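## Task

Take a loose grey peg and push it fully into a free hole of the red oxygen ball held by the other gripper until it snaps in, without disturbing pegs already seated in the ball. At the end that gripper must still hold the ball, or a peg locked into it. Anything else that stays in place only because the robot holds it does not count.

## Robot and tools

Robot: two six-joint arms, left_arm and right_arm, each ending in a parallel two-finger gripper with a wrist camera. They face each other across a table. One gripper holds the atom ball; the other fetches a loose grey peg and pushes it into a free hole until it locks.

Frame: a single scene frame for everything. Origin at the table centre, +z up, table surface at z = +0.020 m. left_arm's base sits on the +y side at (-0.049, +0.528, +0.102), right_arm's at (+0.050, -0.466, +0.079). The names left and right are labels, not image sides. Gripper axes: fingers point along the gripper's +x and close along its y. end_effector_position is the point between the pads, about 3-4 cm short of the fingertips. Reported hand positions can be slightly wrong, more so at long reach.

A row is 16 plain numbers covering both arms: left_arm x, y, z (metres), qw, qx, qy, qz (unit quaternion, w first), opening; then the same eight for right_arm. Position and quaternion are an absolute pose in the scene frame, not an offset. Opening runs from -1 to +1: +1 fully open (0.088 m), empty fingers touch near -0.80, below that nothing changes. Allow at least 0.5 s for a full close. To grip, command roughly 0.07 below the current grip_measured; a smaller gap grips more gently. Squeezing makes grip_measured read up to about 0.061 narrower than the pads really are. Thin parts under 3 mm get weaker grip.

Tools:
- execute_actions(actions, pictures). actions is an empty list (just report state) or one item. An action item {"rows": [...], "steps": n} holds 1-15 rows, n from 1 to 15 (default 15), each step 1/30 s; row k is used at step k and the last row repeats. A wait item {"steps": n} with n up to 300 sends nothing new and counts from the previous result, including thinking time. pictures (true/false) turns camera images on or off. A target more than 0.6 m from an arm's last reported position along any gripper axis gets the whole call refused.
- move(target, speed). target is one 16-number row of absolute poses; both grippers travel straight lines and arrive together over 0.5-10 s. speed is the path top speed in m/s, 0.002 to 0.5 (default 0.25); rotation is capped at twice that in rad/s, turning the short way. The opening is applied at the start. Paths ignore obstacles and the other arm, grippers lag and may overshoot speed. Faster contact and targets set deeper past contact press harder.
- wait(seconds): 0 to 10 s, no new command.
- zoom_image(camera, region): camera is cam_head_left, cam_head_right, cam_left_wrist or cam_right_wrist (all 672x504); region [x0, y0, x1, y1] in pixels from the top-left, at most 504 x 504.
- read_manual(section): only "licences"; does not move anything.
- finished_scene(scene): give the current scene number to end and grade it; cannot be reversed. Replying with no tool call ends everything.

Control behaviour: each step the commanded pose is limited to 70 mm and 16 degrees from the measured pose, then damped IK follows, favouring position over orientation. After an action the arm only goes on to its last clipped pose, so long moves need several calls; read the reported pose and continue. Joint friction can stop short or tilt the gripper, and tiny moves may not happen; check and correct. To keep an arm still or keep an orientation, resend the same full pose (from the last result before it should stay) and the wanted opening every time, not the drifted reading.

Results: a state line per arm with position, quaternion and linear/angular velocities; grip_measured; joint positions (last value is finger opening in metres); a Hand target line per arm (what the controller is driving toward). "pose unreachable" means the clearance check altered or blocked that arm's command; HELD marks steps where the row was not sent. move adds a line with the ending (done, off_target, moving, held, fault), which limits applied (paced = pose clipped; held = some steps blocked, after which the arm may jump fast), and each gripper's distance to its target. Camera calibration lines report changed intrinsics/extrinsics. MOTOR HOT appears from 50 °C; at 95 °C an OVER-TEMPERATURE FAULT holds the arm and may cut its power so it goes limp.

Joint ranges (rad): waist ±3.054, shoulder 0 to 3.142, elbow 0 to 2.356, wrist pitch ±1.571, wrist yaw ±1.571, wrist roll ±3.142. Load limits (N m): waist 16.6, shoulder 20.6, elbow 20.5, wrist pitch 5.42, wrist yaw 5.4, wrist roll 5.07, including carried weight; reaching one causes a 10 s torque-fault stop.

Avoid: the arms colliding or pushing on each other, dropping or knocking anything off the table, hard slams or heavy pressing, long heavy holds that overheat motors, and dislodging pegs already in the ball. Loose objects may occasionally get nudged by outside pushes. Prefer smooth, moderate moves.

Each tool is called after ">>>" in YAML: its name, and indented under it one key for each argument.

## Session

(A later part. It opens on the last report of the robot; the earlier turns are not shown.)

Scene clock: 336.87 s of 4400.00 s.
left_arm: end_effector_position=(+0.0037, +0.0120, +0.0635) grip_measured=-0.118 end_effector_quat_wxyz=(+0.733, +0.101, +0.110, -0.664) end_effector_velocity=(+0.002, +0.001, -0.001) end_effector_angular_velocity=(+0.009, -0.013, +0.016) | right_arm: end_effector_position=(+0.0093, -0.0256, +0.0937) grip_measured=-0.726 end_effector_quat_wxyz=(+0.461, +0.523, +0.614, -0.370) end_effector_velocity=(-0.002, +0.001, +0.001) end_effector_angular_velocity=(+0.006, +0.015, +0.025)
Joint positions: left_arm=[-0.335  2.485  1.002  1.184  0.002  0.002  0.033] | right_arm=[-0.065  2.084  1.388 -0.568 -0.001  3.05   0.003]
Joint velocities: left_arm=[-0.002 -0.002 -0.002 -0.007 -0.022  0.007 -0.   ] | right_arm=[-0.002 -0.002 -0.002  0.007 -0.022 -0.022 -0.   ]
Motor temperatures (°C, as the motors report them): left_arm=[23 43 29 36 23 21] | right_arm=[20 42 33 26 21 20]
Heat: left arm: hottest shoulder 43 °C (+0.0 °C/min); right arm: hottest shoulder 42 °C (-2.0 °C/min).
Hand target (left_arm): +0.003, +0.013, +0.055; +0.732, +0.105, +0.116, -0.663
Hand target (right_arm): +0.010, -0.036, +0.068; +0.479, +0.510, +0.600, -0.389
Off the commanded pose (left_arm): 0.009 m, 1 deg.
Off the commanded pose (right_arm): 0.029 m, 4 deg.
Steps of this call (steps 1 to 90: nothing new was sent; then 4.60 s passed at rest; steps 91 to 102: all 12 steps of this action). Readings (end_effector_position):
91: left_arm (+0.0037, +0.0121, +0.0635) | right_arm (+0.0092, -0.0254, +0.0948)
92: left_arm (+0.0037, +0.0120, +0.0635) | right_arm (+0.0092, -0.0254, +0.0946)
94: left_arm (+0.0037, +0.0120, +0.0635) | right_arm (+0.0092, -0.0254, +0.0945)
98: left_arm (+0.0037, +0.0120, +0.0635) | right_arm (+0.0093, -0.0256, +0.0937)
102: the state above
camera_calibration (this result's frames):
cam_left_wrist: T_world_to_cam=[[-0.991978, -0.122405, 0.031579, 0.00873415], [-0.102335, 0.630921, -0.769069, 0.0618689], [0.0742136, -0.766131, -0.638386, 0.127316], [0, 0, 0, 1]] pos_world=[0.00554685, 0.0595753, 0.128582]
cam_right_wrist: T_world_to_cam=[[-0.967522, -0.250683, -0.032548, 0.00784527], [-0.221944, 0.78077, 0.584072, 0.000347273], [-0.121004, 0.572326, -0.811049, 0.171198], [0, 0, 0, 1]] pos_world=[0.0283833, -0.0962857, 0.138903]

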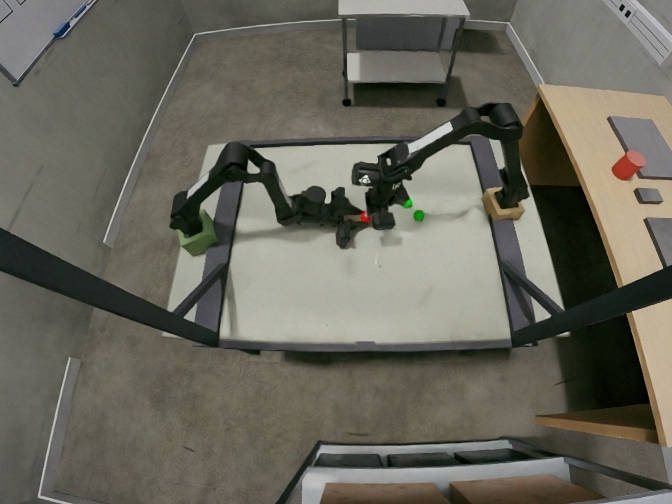

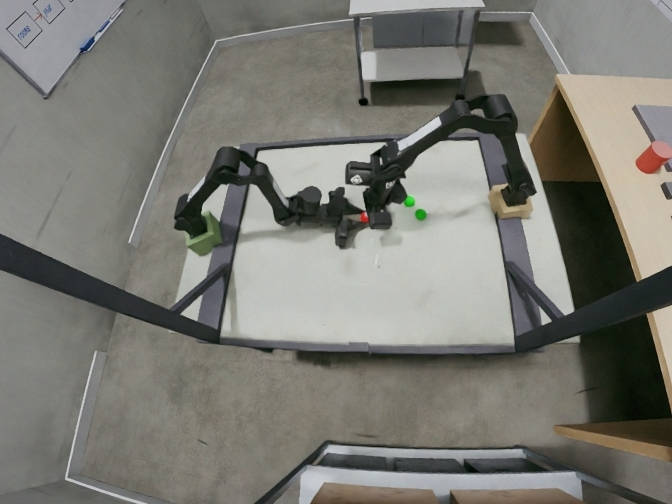

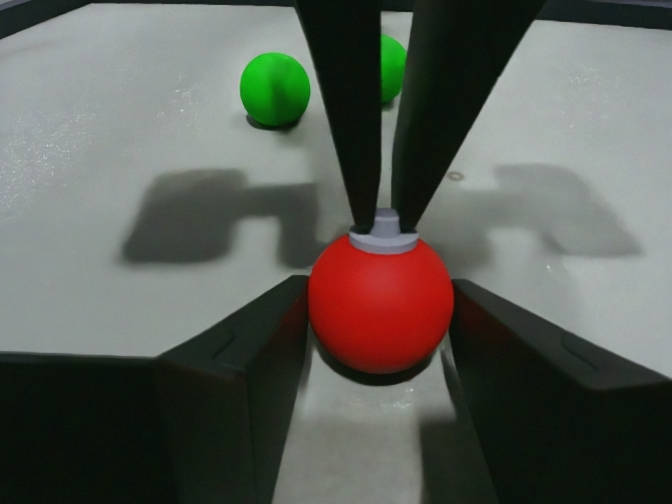

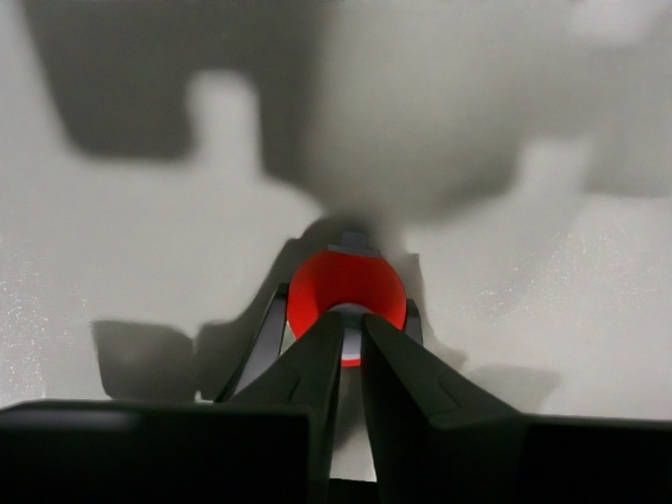

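>>> execute_actions:
  actions:
    - {"rows":[[0.003,0.013,0.055,0.7323,0.105,0.116,-0.6628,-0.19,0.0100,-0.0343,0.0695,0.4773,0.5113,0.6018,-0.3868,-0.82],[0.003,0.013,0.055,0.7323,0.105,0.116,-0.6628,-0.19,0.0099,-0.0333,0.0724,0.4754,0.5127,0.6031,-0.3849,-0.82],[0.003,0.013,0.055,0.7323,0.105,0.116,-0.6628,-0.19,0.0098,-0.0323,0.0753,0.4736,0.5140,0.6044,-0.3830,-0.82],[0.003,0.013,0.055,0.7323,0.105,0.116,-0.6628,-0.19,0.0097,-0.0312,0.0782,0.4717,0.5153,0.6057,-0.3811,-0.82],[0.003,0.013,0.055,0.7323,0.105,0.116,-0.6628,-0.19,0.0096,-0.0302,0.0811,0.4699,0.5167,0.6070,-0.3792,-0.82],[0.003,0.013,0.055,0.7323,0.105,0.116,-0.6628,-0.19,0.0095,-0.0292,0.0840,0.4680,0.5180,0.6083,-0.3773,-0.82],[0.003,0.013,0.055,0.7323,0.105,0.116,-0.6628,-0.19,0.0095,-0.0282,0.0869,0.4662,0.5193,0.6096,-0.3754,-0.80],[0.003,0.013,0.055,0.7323,0.105,0.116,-0.6628,-0.19,0.0094,-0.0272,0.0898,0.4643,0.5207,0.6109,-0.3735,-0.75],[0.003,0.013,0.055,0.7323,0.105,0.116,-0.6628,-0.19,0.0093,-0.0262,0.0927,0.4625,0.5220,0.6122,-0.3716,-0.70],[0.003,0.013,0.055,0.7323,0.105,0.116,-0.6628,-0.19,0.0093,-0.0256,0.0945,0.4612,0.5229,0.6133,-0.3703,-0.62],[0.003,0.013,0.055,0.7323,0.105,0.116,-0.6628,-0.19,0.0093,-0.0256,0.0945,0.4612,0.5229,0.6133,-0.3703,-0.55],[0.003,0.013,0.055,0.7323,0.105,0.116,-0.6628,-0.19,0.0093,-0.0256,0.0945,0.4612,0.5229,0.6133,-0.3703,-0.50]],"steps":15}
  pictures: false

>>> move:
  target: [0.003,0.013,0.055,0.7323,0.105,0.116,-0.6628,-0.19,0.0105,-0.0380,0.1350,0.4595,0.5243,0.6153,-0.3683,-0.5]
  speed: 0.06

>>> zoom_image:
  camera: "cam_left_wrist"
  region: [320, 140, 450, 280]

>>> zoom_image:
  camera: "cam_right_wrist"
  region: [270, 190, 430, 350]

Scene clock: 351.97 s of 4400.00 s.
left_arm: end_effector_position=(+0.0037, +0.0120, +0.0635) grip_measured=-0.118 end_effector_quat_wxyz=(+0.733, +0.101, +0.110, -0.664) end_effector_velocity=(+0.002, +0.001, -0.001) end_effector_angular_velocity=(+0.007, +0.006, +0.012) | right_arm: end_effector_position=(+0.0092, -0.0253, +0.0959) grip_measured=-0.545 end_effector_quat_wxyz=(+0.460, +0.524, +0.615, -0.370) end_effector_velocity=(+0.000, -0.002, -0.000) end_effector_angular_velocity=(-0.008, +0.008, -0.007)
Joint positions: left_arm=[-0.335  2.485  1.002  1.184  0.002  0.002  0.033] | right_arm=[-0.065  2.079  1.39  -0.571 -0.001  3.05   0.012]
Joint velocities: left_arm=[ 0.002 -0.002 -0.002 -0.007 -0.007 -0.007 -0.   ] | right_arm=[-0.002 -0.002 -0.002 -0.007 -0.007  0.007  0.022]
Motor temperatures (°C, as the motors report them): left_arm=[23 43 29 36 23 21] | right_arm=[20 40 32 26 21 20]
Heat: left arm: hottest shoulder 43 °C (+0.0 °C/min); right arm: hottest shoulder 40 °C (-4.1 °C/min).
Hand target (left_arm): +0.003, +0.013, +0.055; +0.732, +0.105, +0.116, -0.663
Hand target (right_arm): +0.009, -0.026, +0.095; +0.461, +0.523, +0.614, -0.370
Off the commanded pose (left_arm): 0.009 m, 1 deg.
Off the commanded pose (right_arm): 0.001 m, 0 deg.
Steps of this call (steps 1 to 90: nothing new was sent; then 11.60 s passed at rest; steps 91 to 105: all 15 steps of this action). Readings (end_effector_position):
91: left_arm (+0.0037, +0.0120, +0.0635) | right_arm (+0.0093, -0.0256, +0.0937)
92: left_arm (+0.0037, +0.0120, +0.0635) | right_arm (+0.0093, -0.0256, +0.0937)
94: left_arm (+0.0037, +0.0120, +0.0635) | right_arm (+0.0093, -0.0256, +0.0937)
98: left_arm (+0.0037, +0.0120, +0.0635) | right_arm (+0.0092, -0.0254, +0.0950)
105: the state above

Scene clock: 353.33 s of 4400.00 s.
left_arm: end_effector_position=(+0.0037, +0.0120, +0.0635) grip_measured=-0.118 end_effector_quat_wxyz=(+0.733, +0.101, +0.110, -0.664) end_effector_velocity=(+0.002, +0.002, -0.003) end_effector_angular_velocity=(+0.012, +0.006, +0.012) | right_arm: end_effector_position=(+0.0106, -0.0400, +0.1291) grip_measured=-0.503 end_effector_quat_wxyz=(+0.463, +0.521, +0.612, -0.373) end_effector_velocity=(+0.000, -0.002, -0.000) end_effector_angular_velocity=(-0.008, +0.008, -0.007)
Joint positions: left_arm=[-0.335  2.485  1.002  1.184  0.002  0.002  0.033] | right_arm=[-0.065  1.986  1.396 -0.682 -0.001  3.05   0.014]
Joint velocities: left_arm=[ 0.002  0.002 -0.002 -0.007 -0.007 -0.007 -0.   ] | right_arm=[-0.002 -0.002 -0.002 -0.007 -0.007  0.007 -0.   ]
Motor temperatures (°C, as the motors report them): left_arm=[23 43 29 36 23 21] | right_arm=[20 41 32 26 21 20]
Heat: left arm: hottest shoulder 43 °C (+0.0 °C/min); right arm: hottest shoulder 41 °C (-3.0 °C/min).
Hand target (left_arm): +0.003, +0.013, +0.055; +0.732, +0.105, +0.116, -0.663
Hand target (right_arm): +0.010, -0.038, +0.135; +0.460, +0.524, +0.615, -0.368
Off the commanded pose (left_arm): 0.009 m, 1 deg.
Off the commanded pose (right_arm): 0.006 m, 1 deg.
move: off_target (left_arm)
camera_calibration (this result's frames):
cam_left_wrist: T_world_to_cam=[[-0.991978, -0.122405, 0.031579, 0.00873537], [-0.102335, 0.630921, -0.769069, 0.0618468], [0.0742136, -0.766131, -0.638386, 0.127218], [0, 0, 0, 1]] pos_world=[0.0055531, 0.0595141, 0.128502]
cam_right_wrist: T_world_to_cam=[[-0.967496, -0.250961, -0.0311372, 0.00648101], [-0.222413, 0.785842, 0.577049, -0.00767419], [-0.120348, 0.565218, -0.816116, 0.208665], [0, 0, 0, 1]] pos_world=[0.029676, -0.110284, 0.174925]

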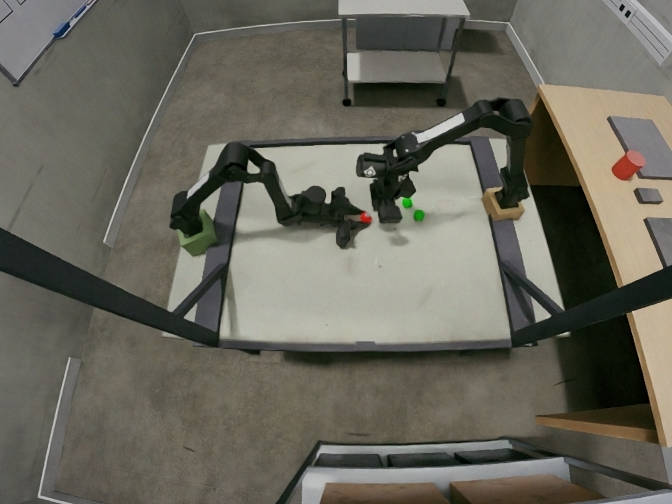

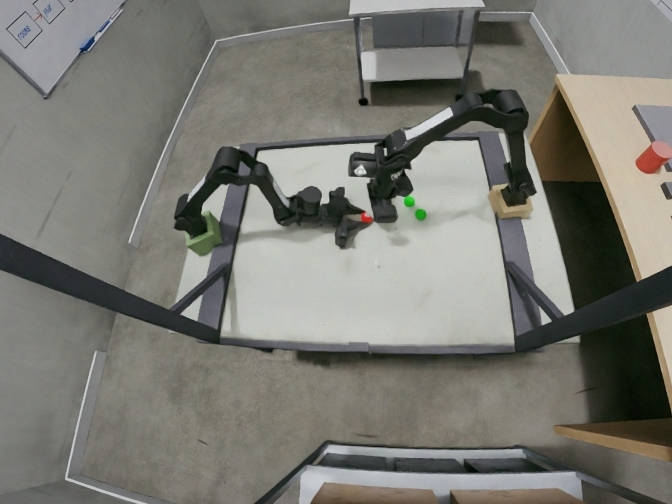

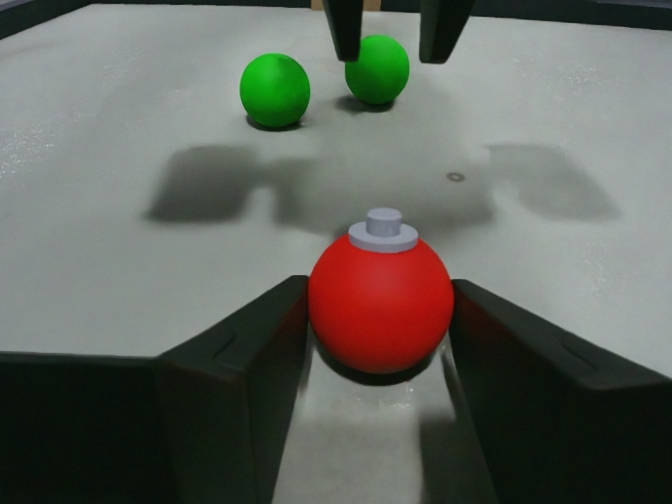

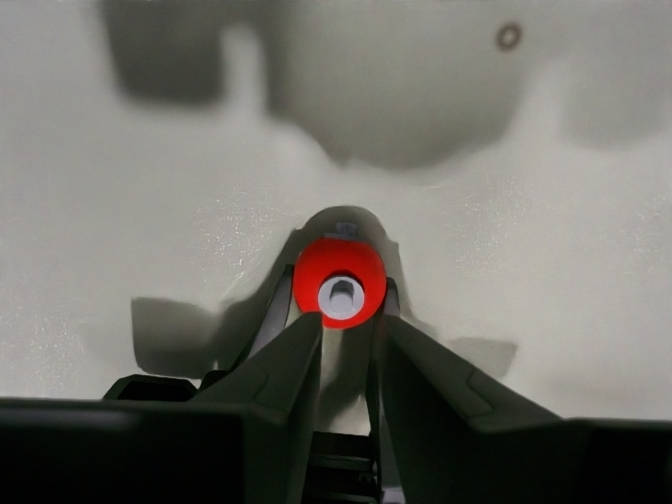

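Region (320, 140, 450, 280) of cam_left_wrist's 672x504 image, scaled by 3.600, with more detail than that image has; it fills the left 468 columns of this view, and the rest is white.

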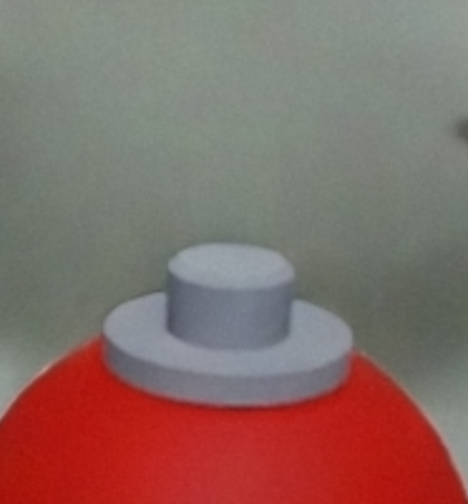

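Region (270, 190, 430, 350) of cam_right_wrist's 672x504 image, scaled by 3.150, with more detail than that image has.

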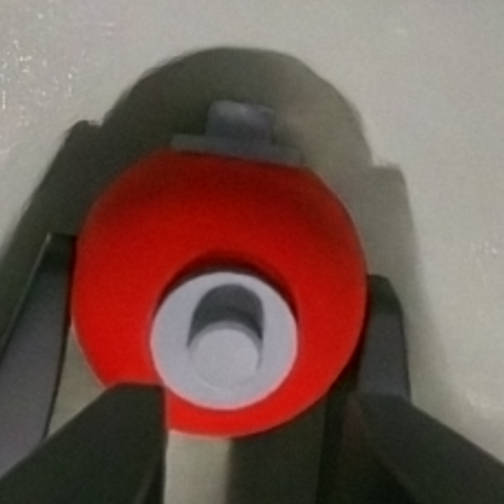

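>>> zoom_image:
  camera: "cam_right_wrist"
  region: [310, 260, 374, 324]

>>> zoom_image:
  camera: "cam_left_wrist"
  region: [340, 195, 430, 265]

Region (310, 260, 374, 324) of cam_right_wrist's 672x504 image, scaled by 7.875, with more detail than that image has.

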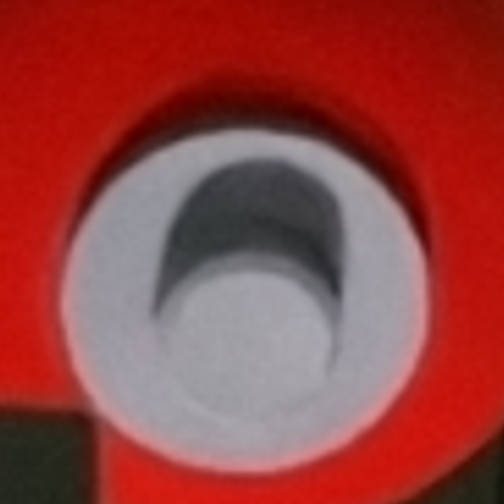

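Region (340, 195, 430, 265) of cam_left_wrist's 672x504 image, scaled by 5.600, with more detail than that image has.

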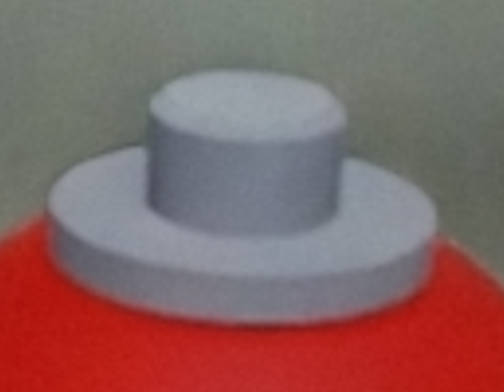

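>>> move:
  target: [0.0037,0.0120,0.080,0.733,0.101,0.110,-0.664,-0.19,0.0125,-0.0700,0.1500,0.4630,0.5210,0.6120,-0.3730,-0.5]
  speed: 0.06

>>> zoom_image:
  camera: "cam_left_wrist"
  region: [300, 180, 470, 390]

Scene clock: 369.80 s of 4400.00 s.
left_arm: end_effector_position=(+0.0039, +0.0103, +0.0780) grip_measured=-0.118 end_effector_quat_wxyz=(+0.733, +0.100, +0.110, -0.664) end_effector_velocity=(-0.001, +0.006, -0.010) end_effector_angular_velocity=(+0.046, +0.010, +0.007) | right_arm: end_effector_position=(+0.0130, -0.0666, +0.1495) grip_measured=-0.503 end_effector_quat_wxyz=(+0.462, +0.522, +0.613, -0.372) end_effector_velocity=(+0.000, -0.006, -0.003) end_effector_angular_velocity=(-0.018, +0.008, -0.007)
Joint positions: left_arm=[-0.335  2.433  0.994  1.141  0.002  0.002  0.033] | right_arm=[-0.065  1.864  1.312 -0.718 -0.001  3.051  0.014]
Joint velocities: left_arm=[-0.002 -0.002 -0.012 -0.037 -0.007 -0.007 -0.   ] | right_arm=[-0.002 -0.007 -0.017 -0.007 -0.007  0.007 -0.   ]
Motor temperatures (°C, as the motors report them): left_arm=[23 43 28 36 23 21] | right_arm=[20 46 33 25 21 20]
Heat: left arm: hottest shoulder 43 °C (+0.0 °C/min); right arm: hottest shoulder 46 °C (+2.0 °C/min).
Hand target (left_arm): +0.004, +0.012, +0.080; +0.733, +0.101, +0.110, -0.664
Hand target (right_arm): +0.012, -0.070, +0.150; +0.463, +0.521, +0.612, -0.373
Off the commanded pose (left_arm): 0.003 m, 0 deg.
Off the commanded pose (right_arm): 0.004 m, 0 deg.
After step 90, 12.50 s passed at rest.
move: done
camera_calibration (this result's frames):
cam_left_wrist: T_world_to_cam=[[-0.991979, -0.122393, 0.031587, 0.00824117], [-0.102305, 0.630629, -0.769312, 0.0740921], [0.0742384, -0.766373, -0.638092, 0.135232], [0, 0, 0, 1]] pos_world=[0.00571567, 0.057922, 0.14303]
cam_right_wrist: T_world_to_cam=[[-0.967692, -0.250185, -0.0312825, 0.00289809], [-0.221589, 0.784699, 0.578918, 0.00158839], [-0.12029, 0.567147, -0.814785, 0.240608], [0, 0, 0, 1]] pos_world=[0.0320991, -0.136981, 0.195215]

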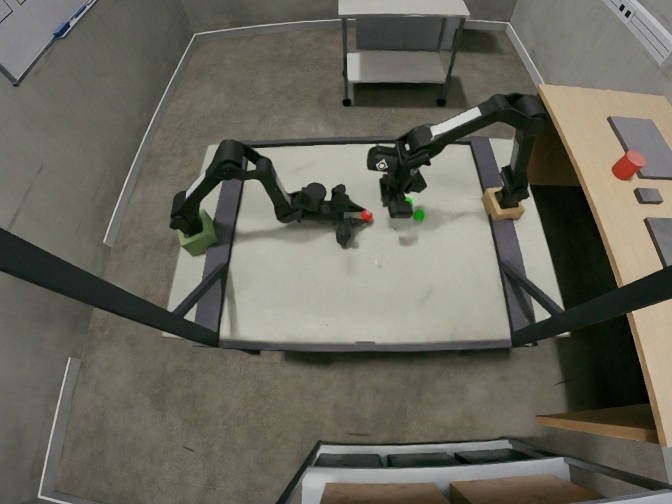

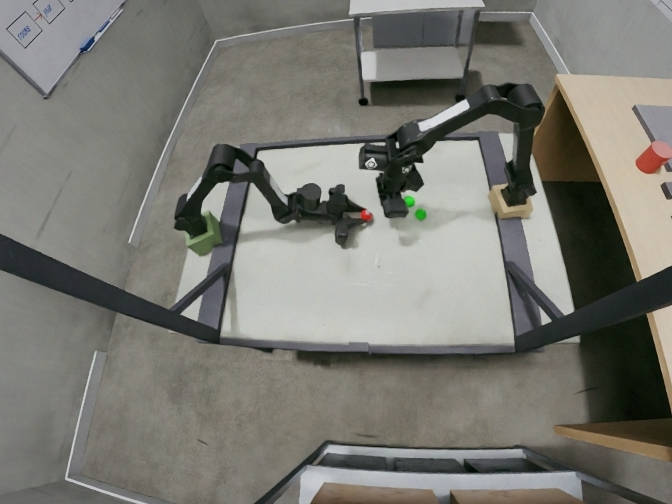

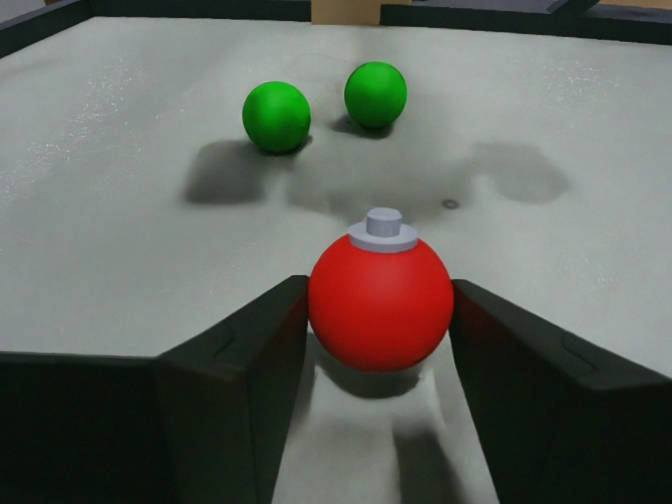

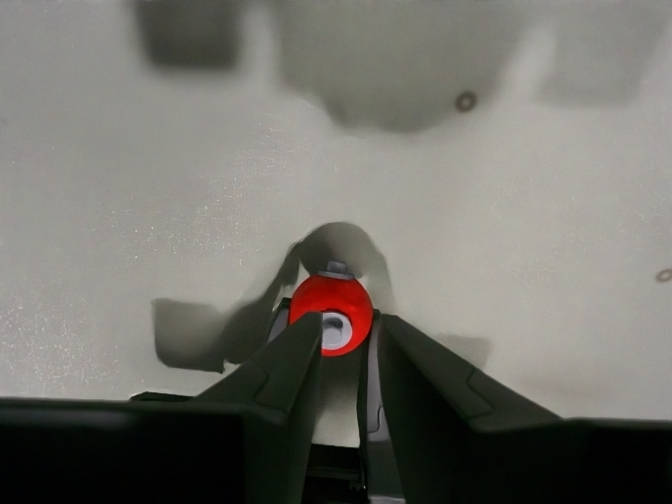

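Region (300, 180, 470, 390) of cam_left_wrist's 672x504 image, scaled by 2.400, with more detail than that image has; it fills the left 408 columns of this view, and the rest is white.

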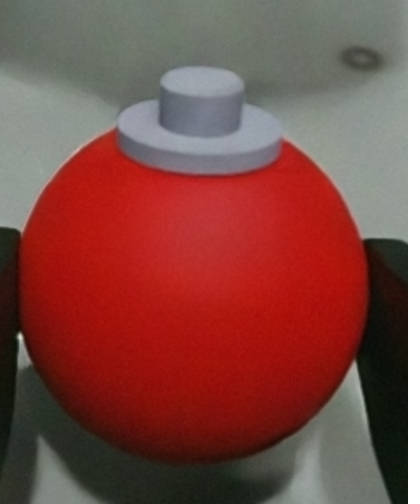

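>>> zoom_image:
  camera: "cam_head_left"
  region: [350, 200, 386, 230]

>>> zoom_image:
  camera: "cam_right_wrist"
  region: [290, 255, 390, 355]

Region (350, 200, 386, 230) of cam_head_left's 672x504 image, scaled by 14.000, with more detail than that image has.

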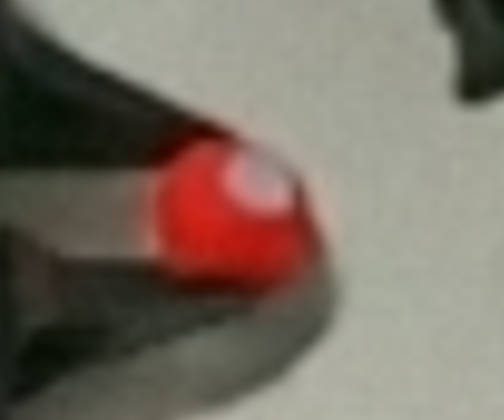

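Region (290, 255, 390, 355) of cam_right_wrist's 672x504 image, scaled by 5.040, with more detail than that image has.

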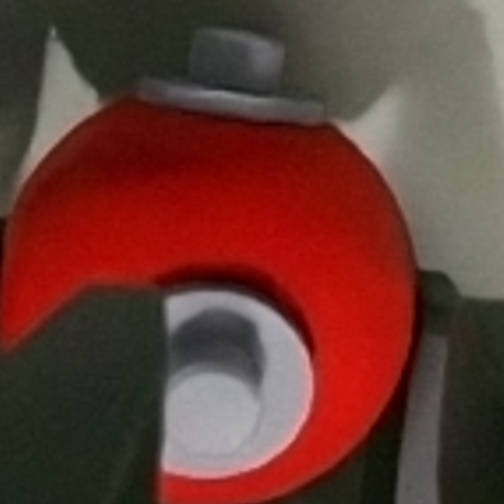

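>>> finished_scene:
  scene: 2

The scene is finished: the task was done.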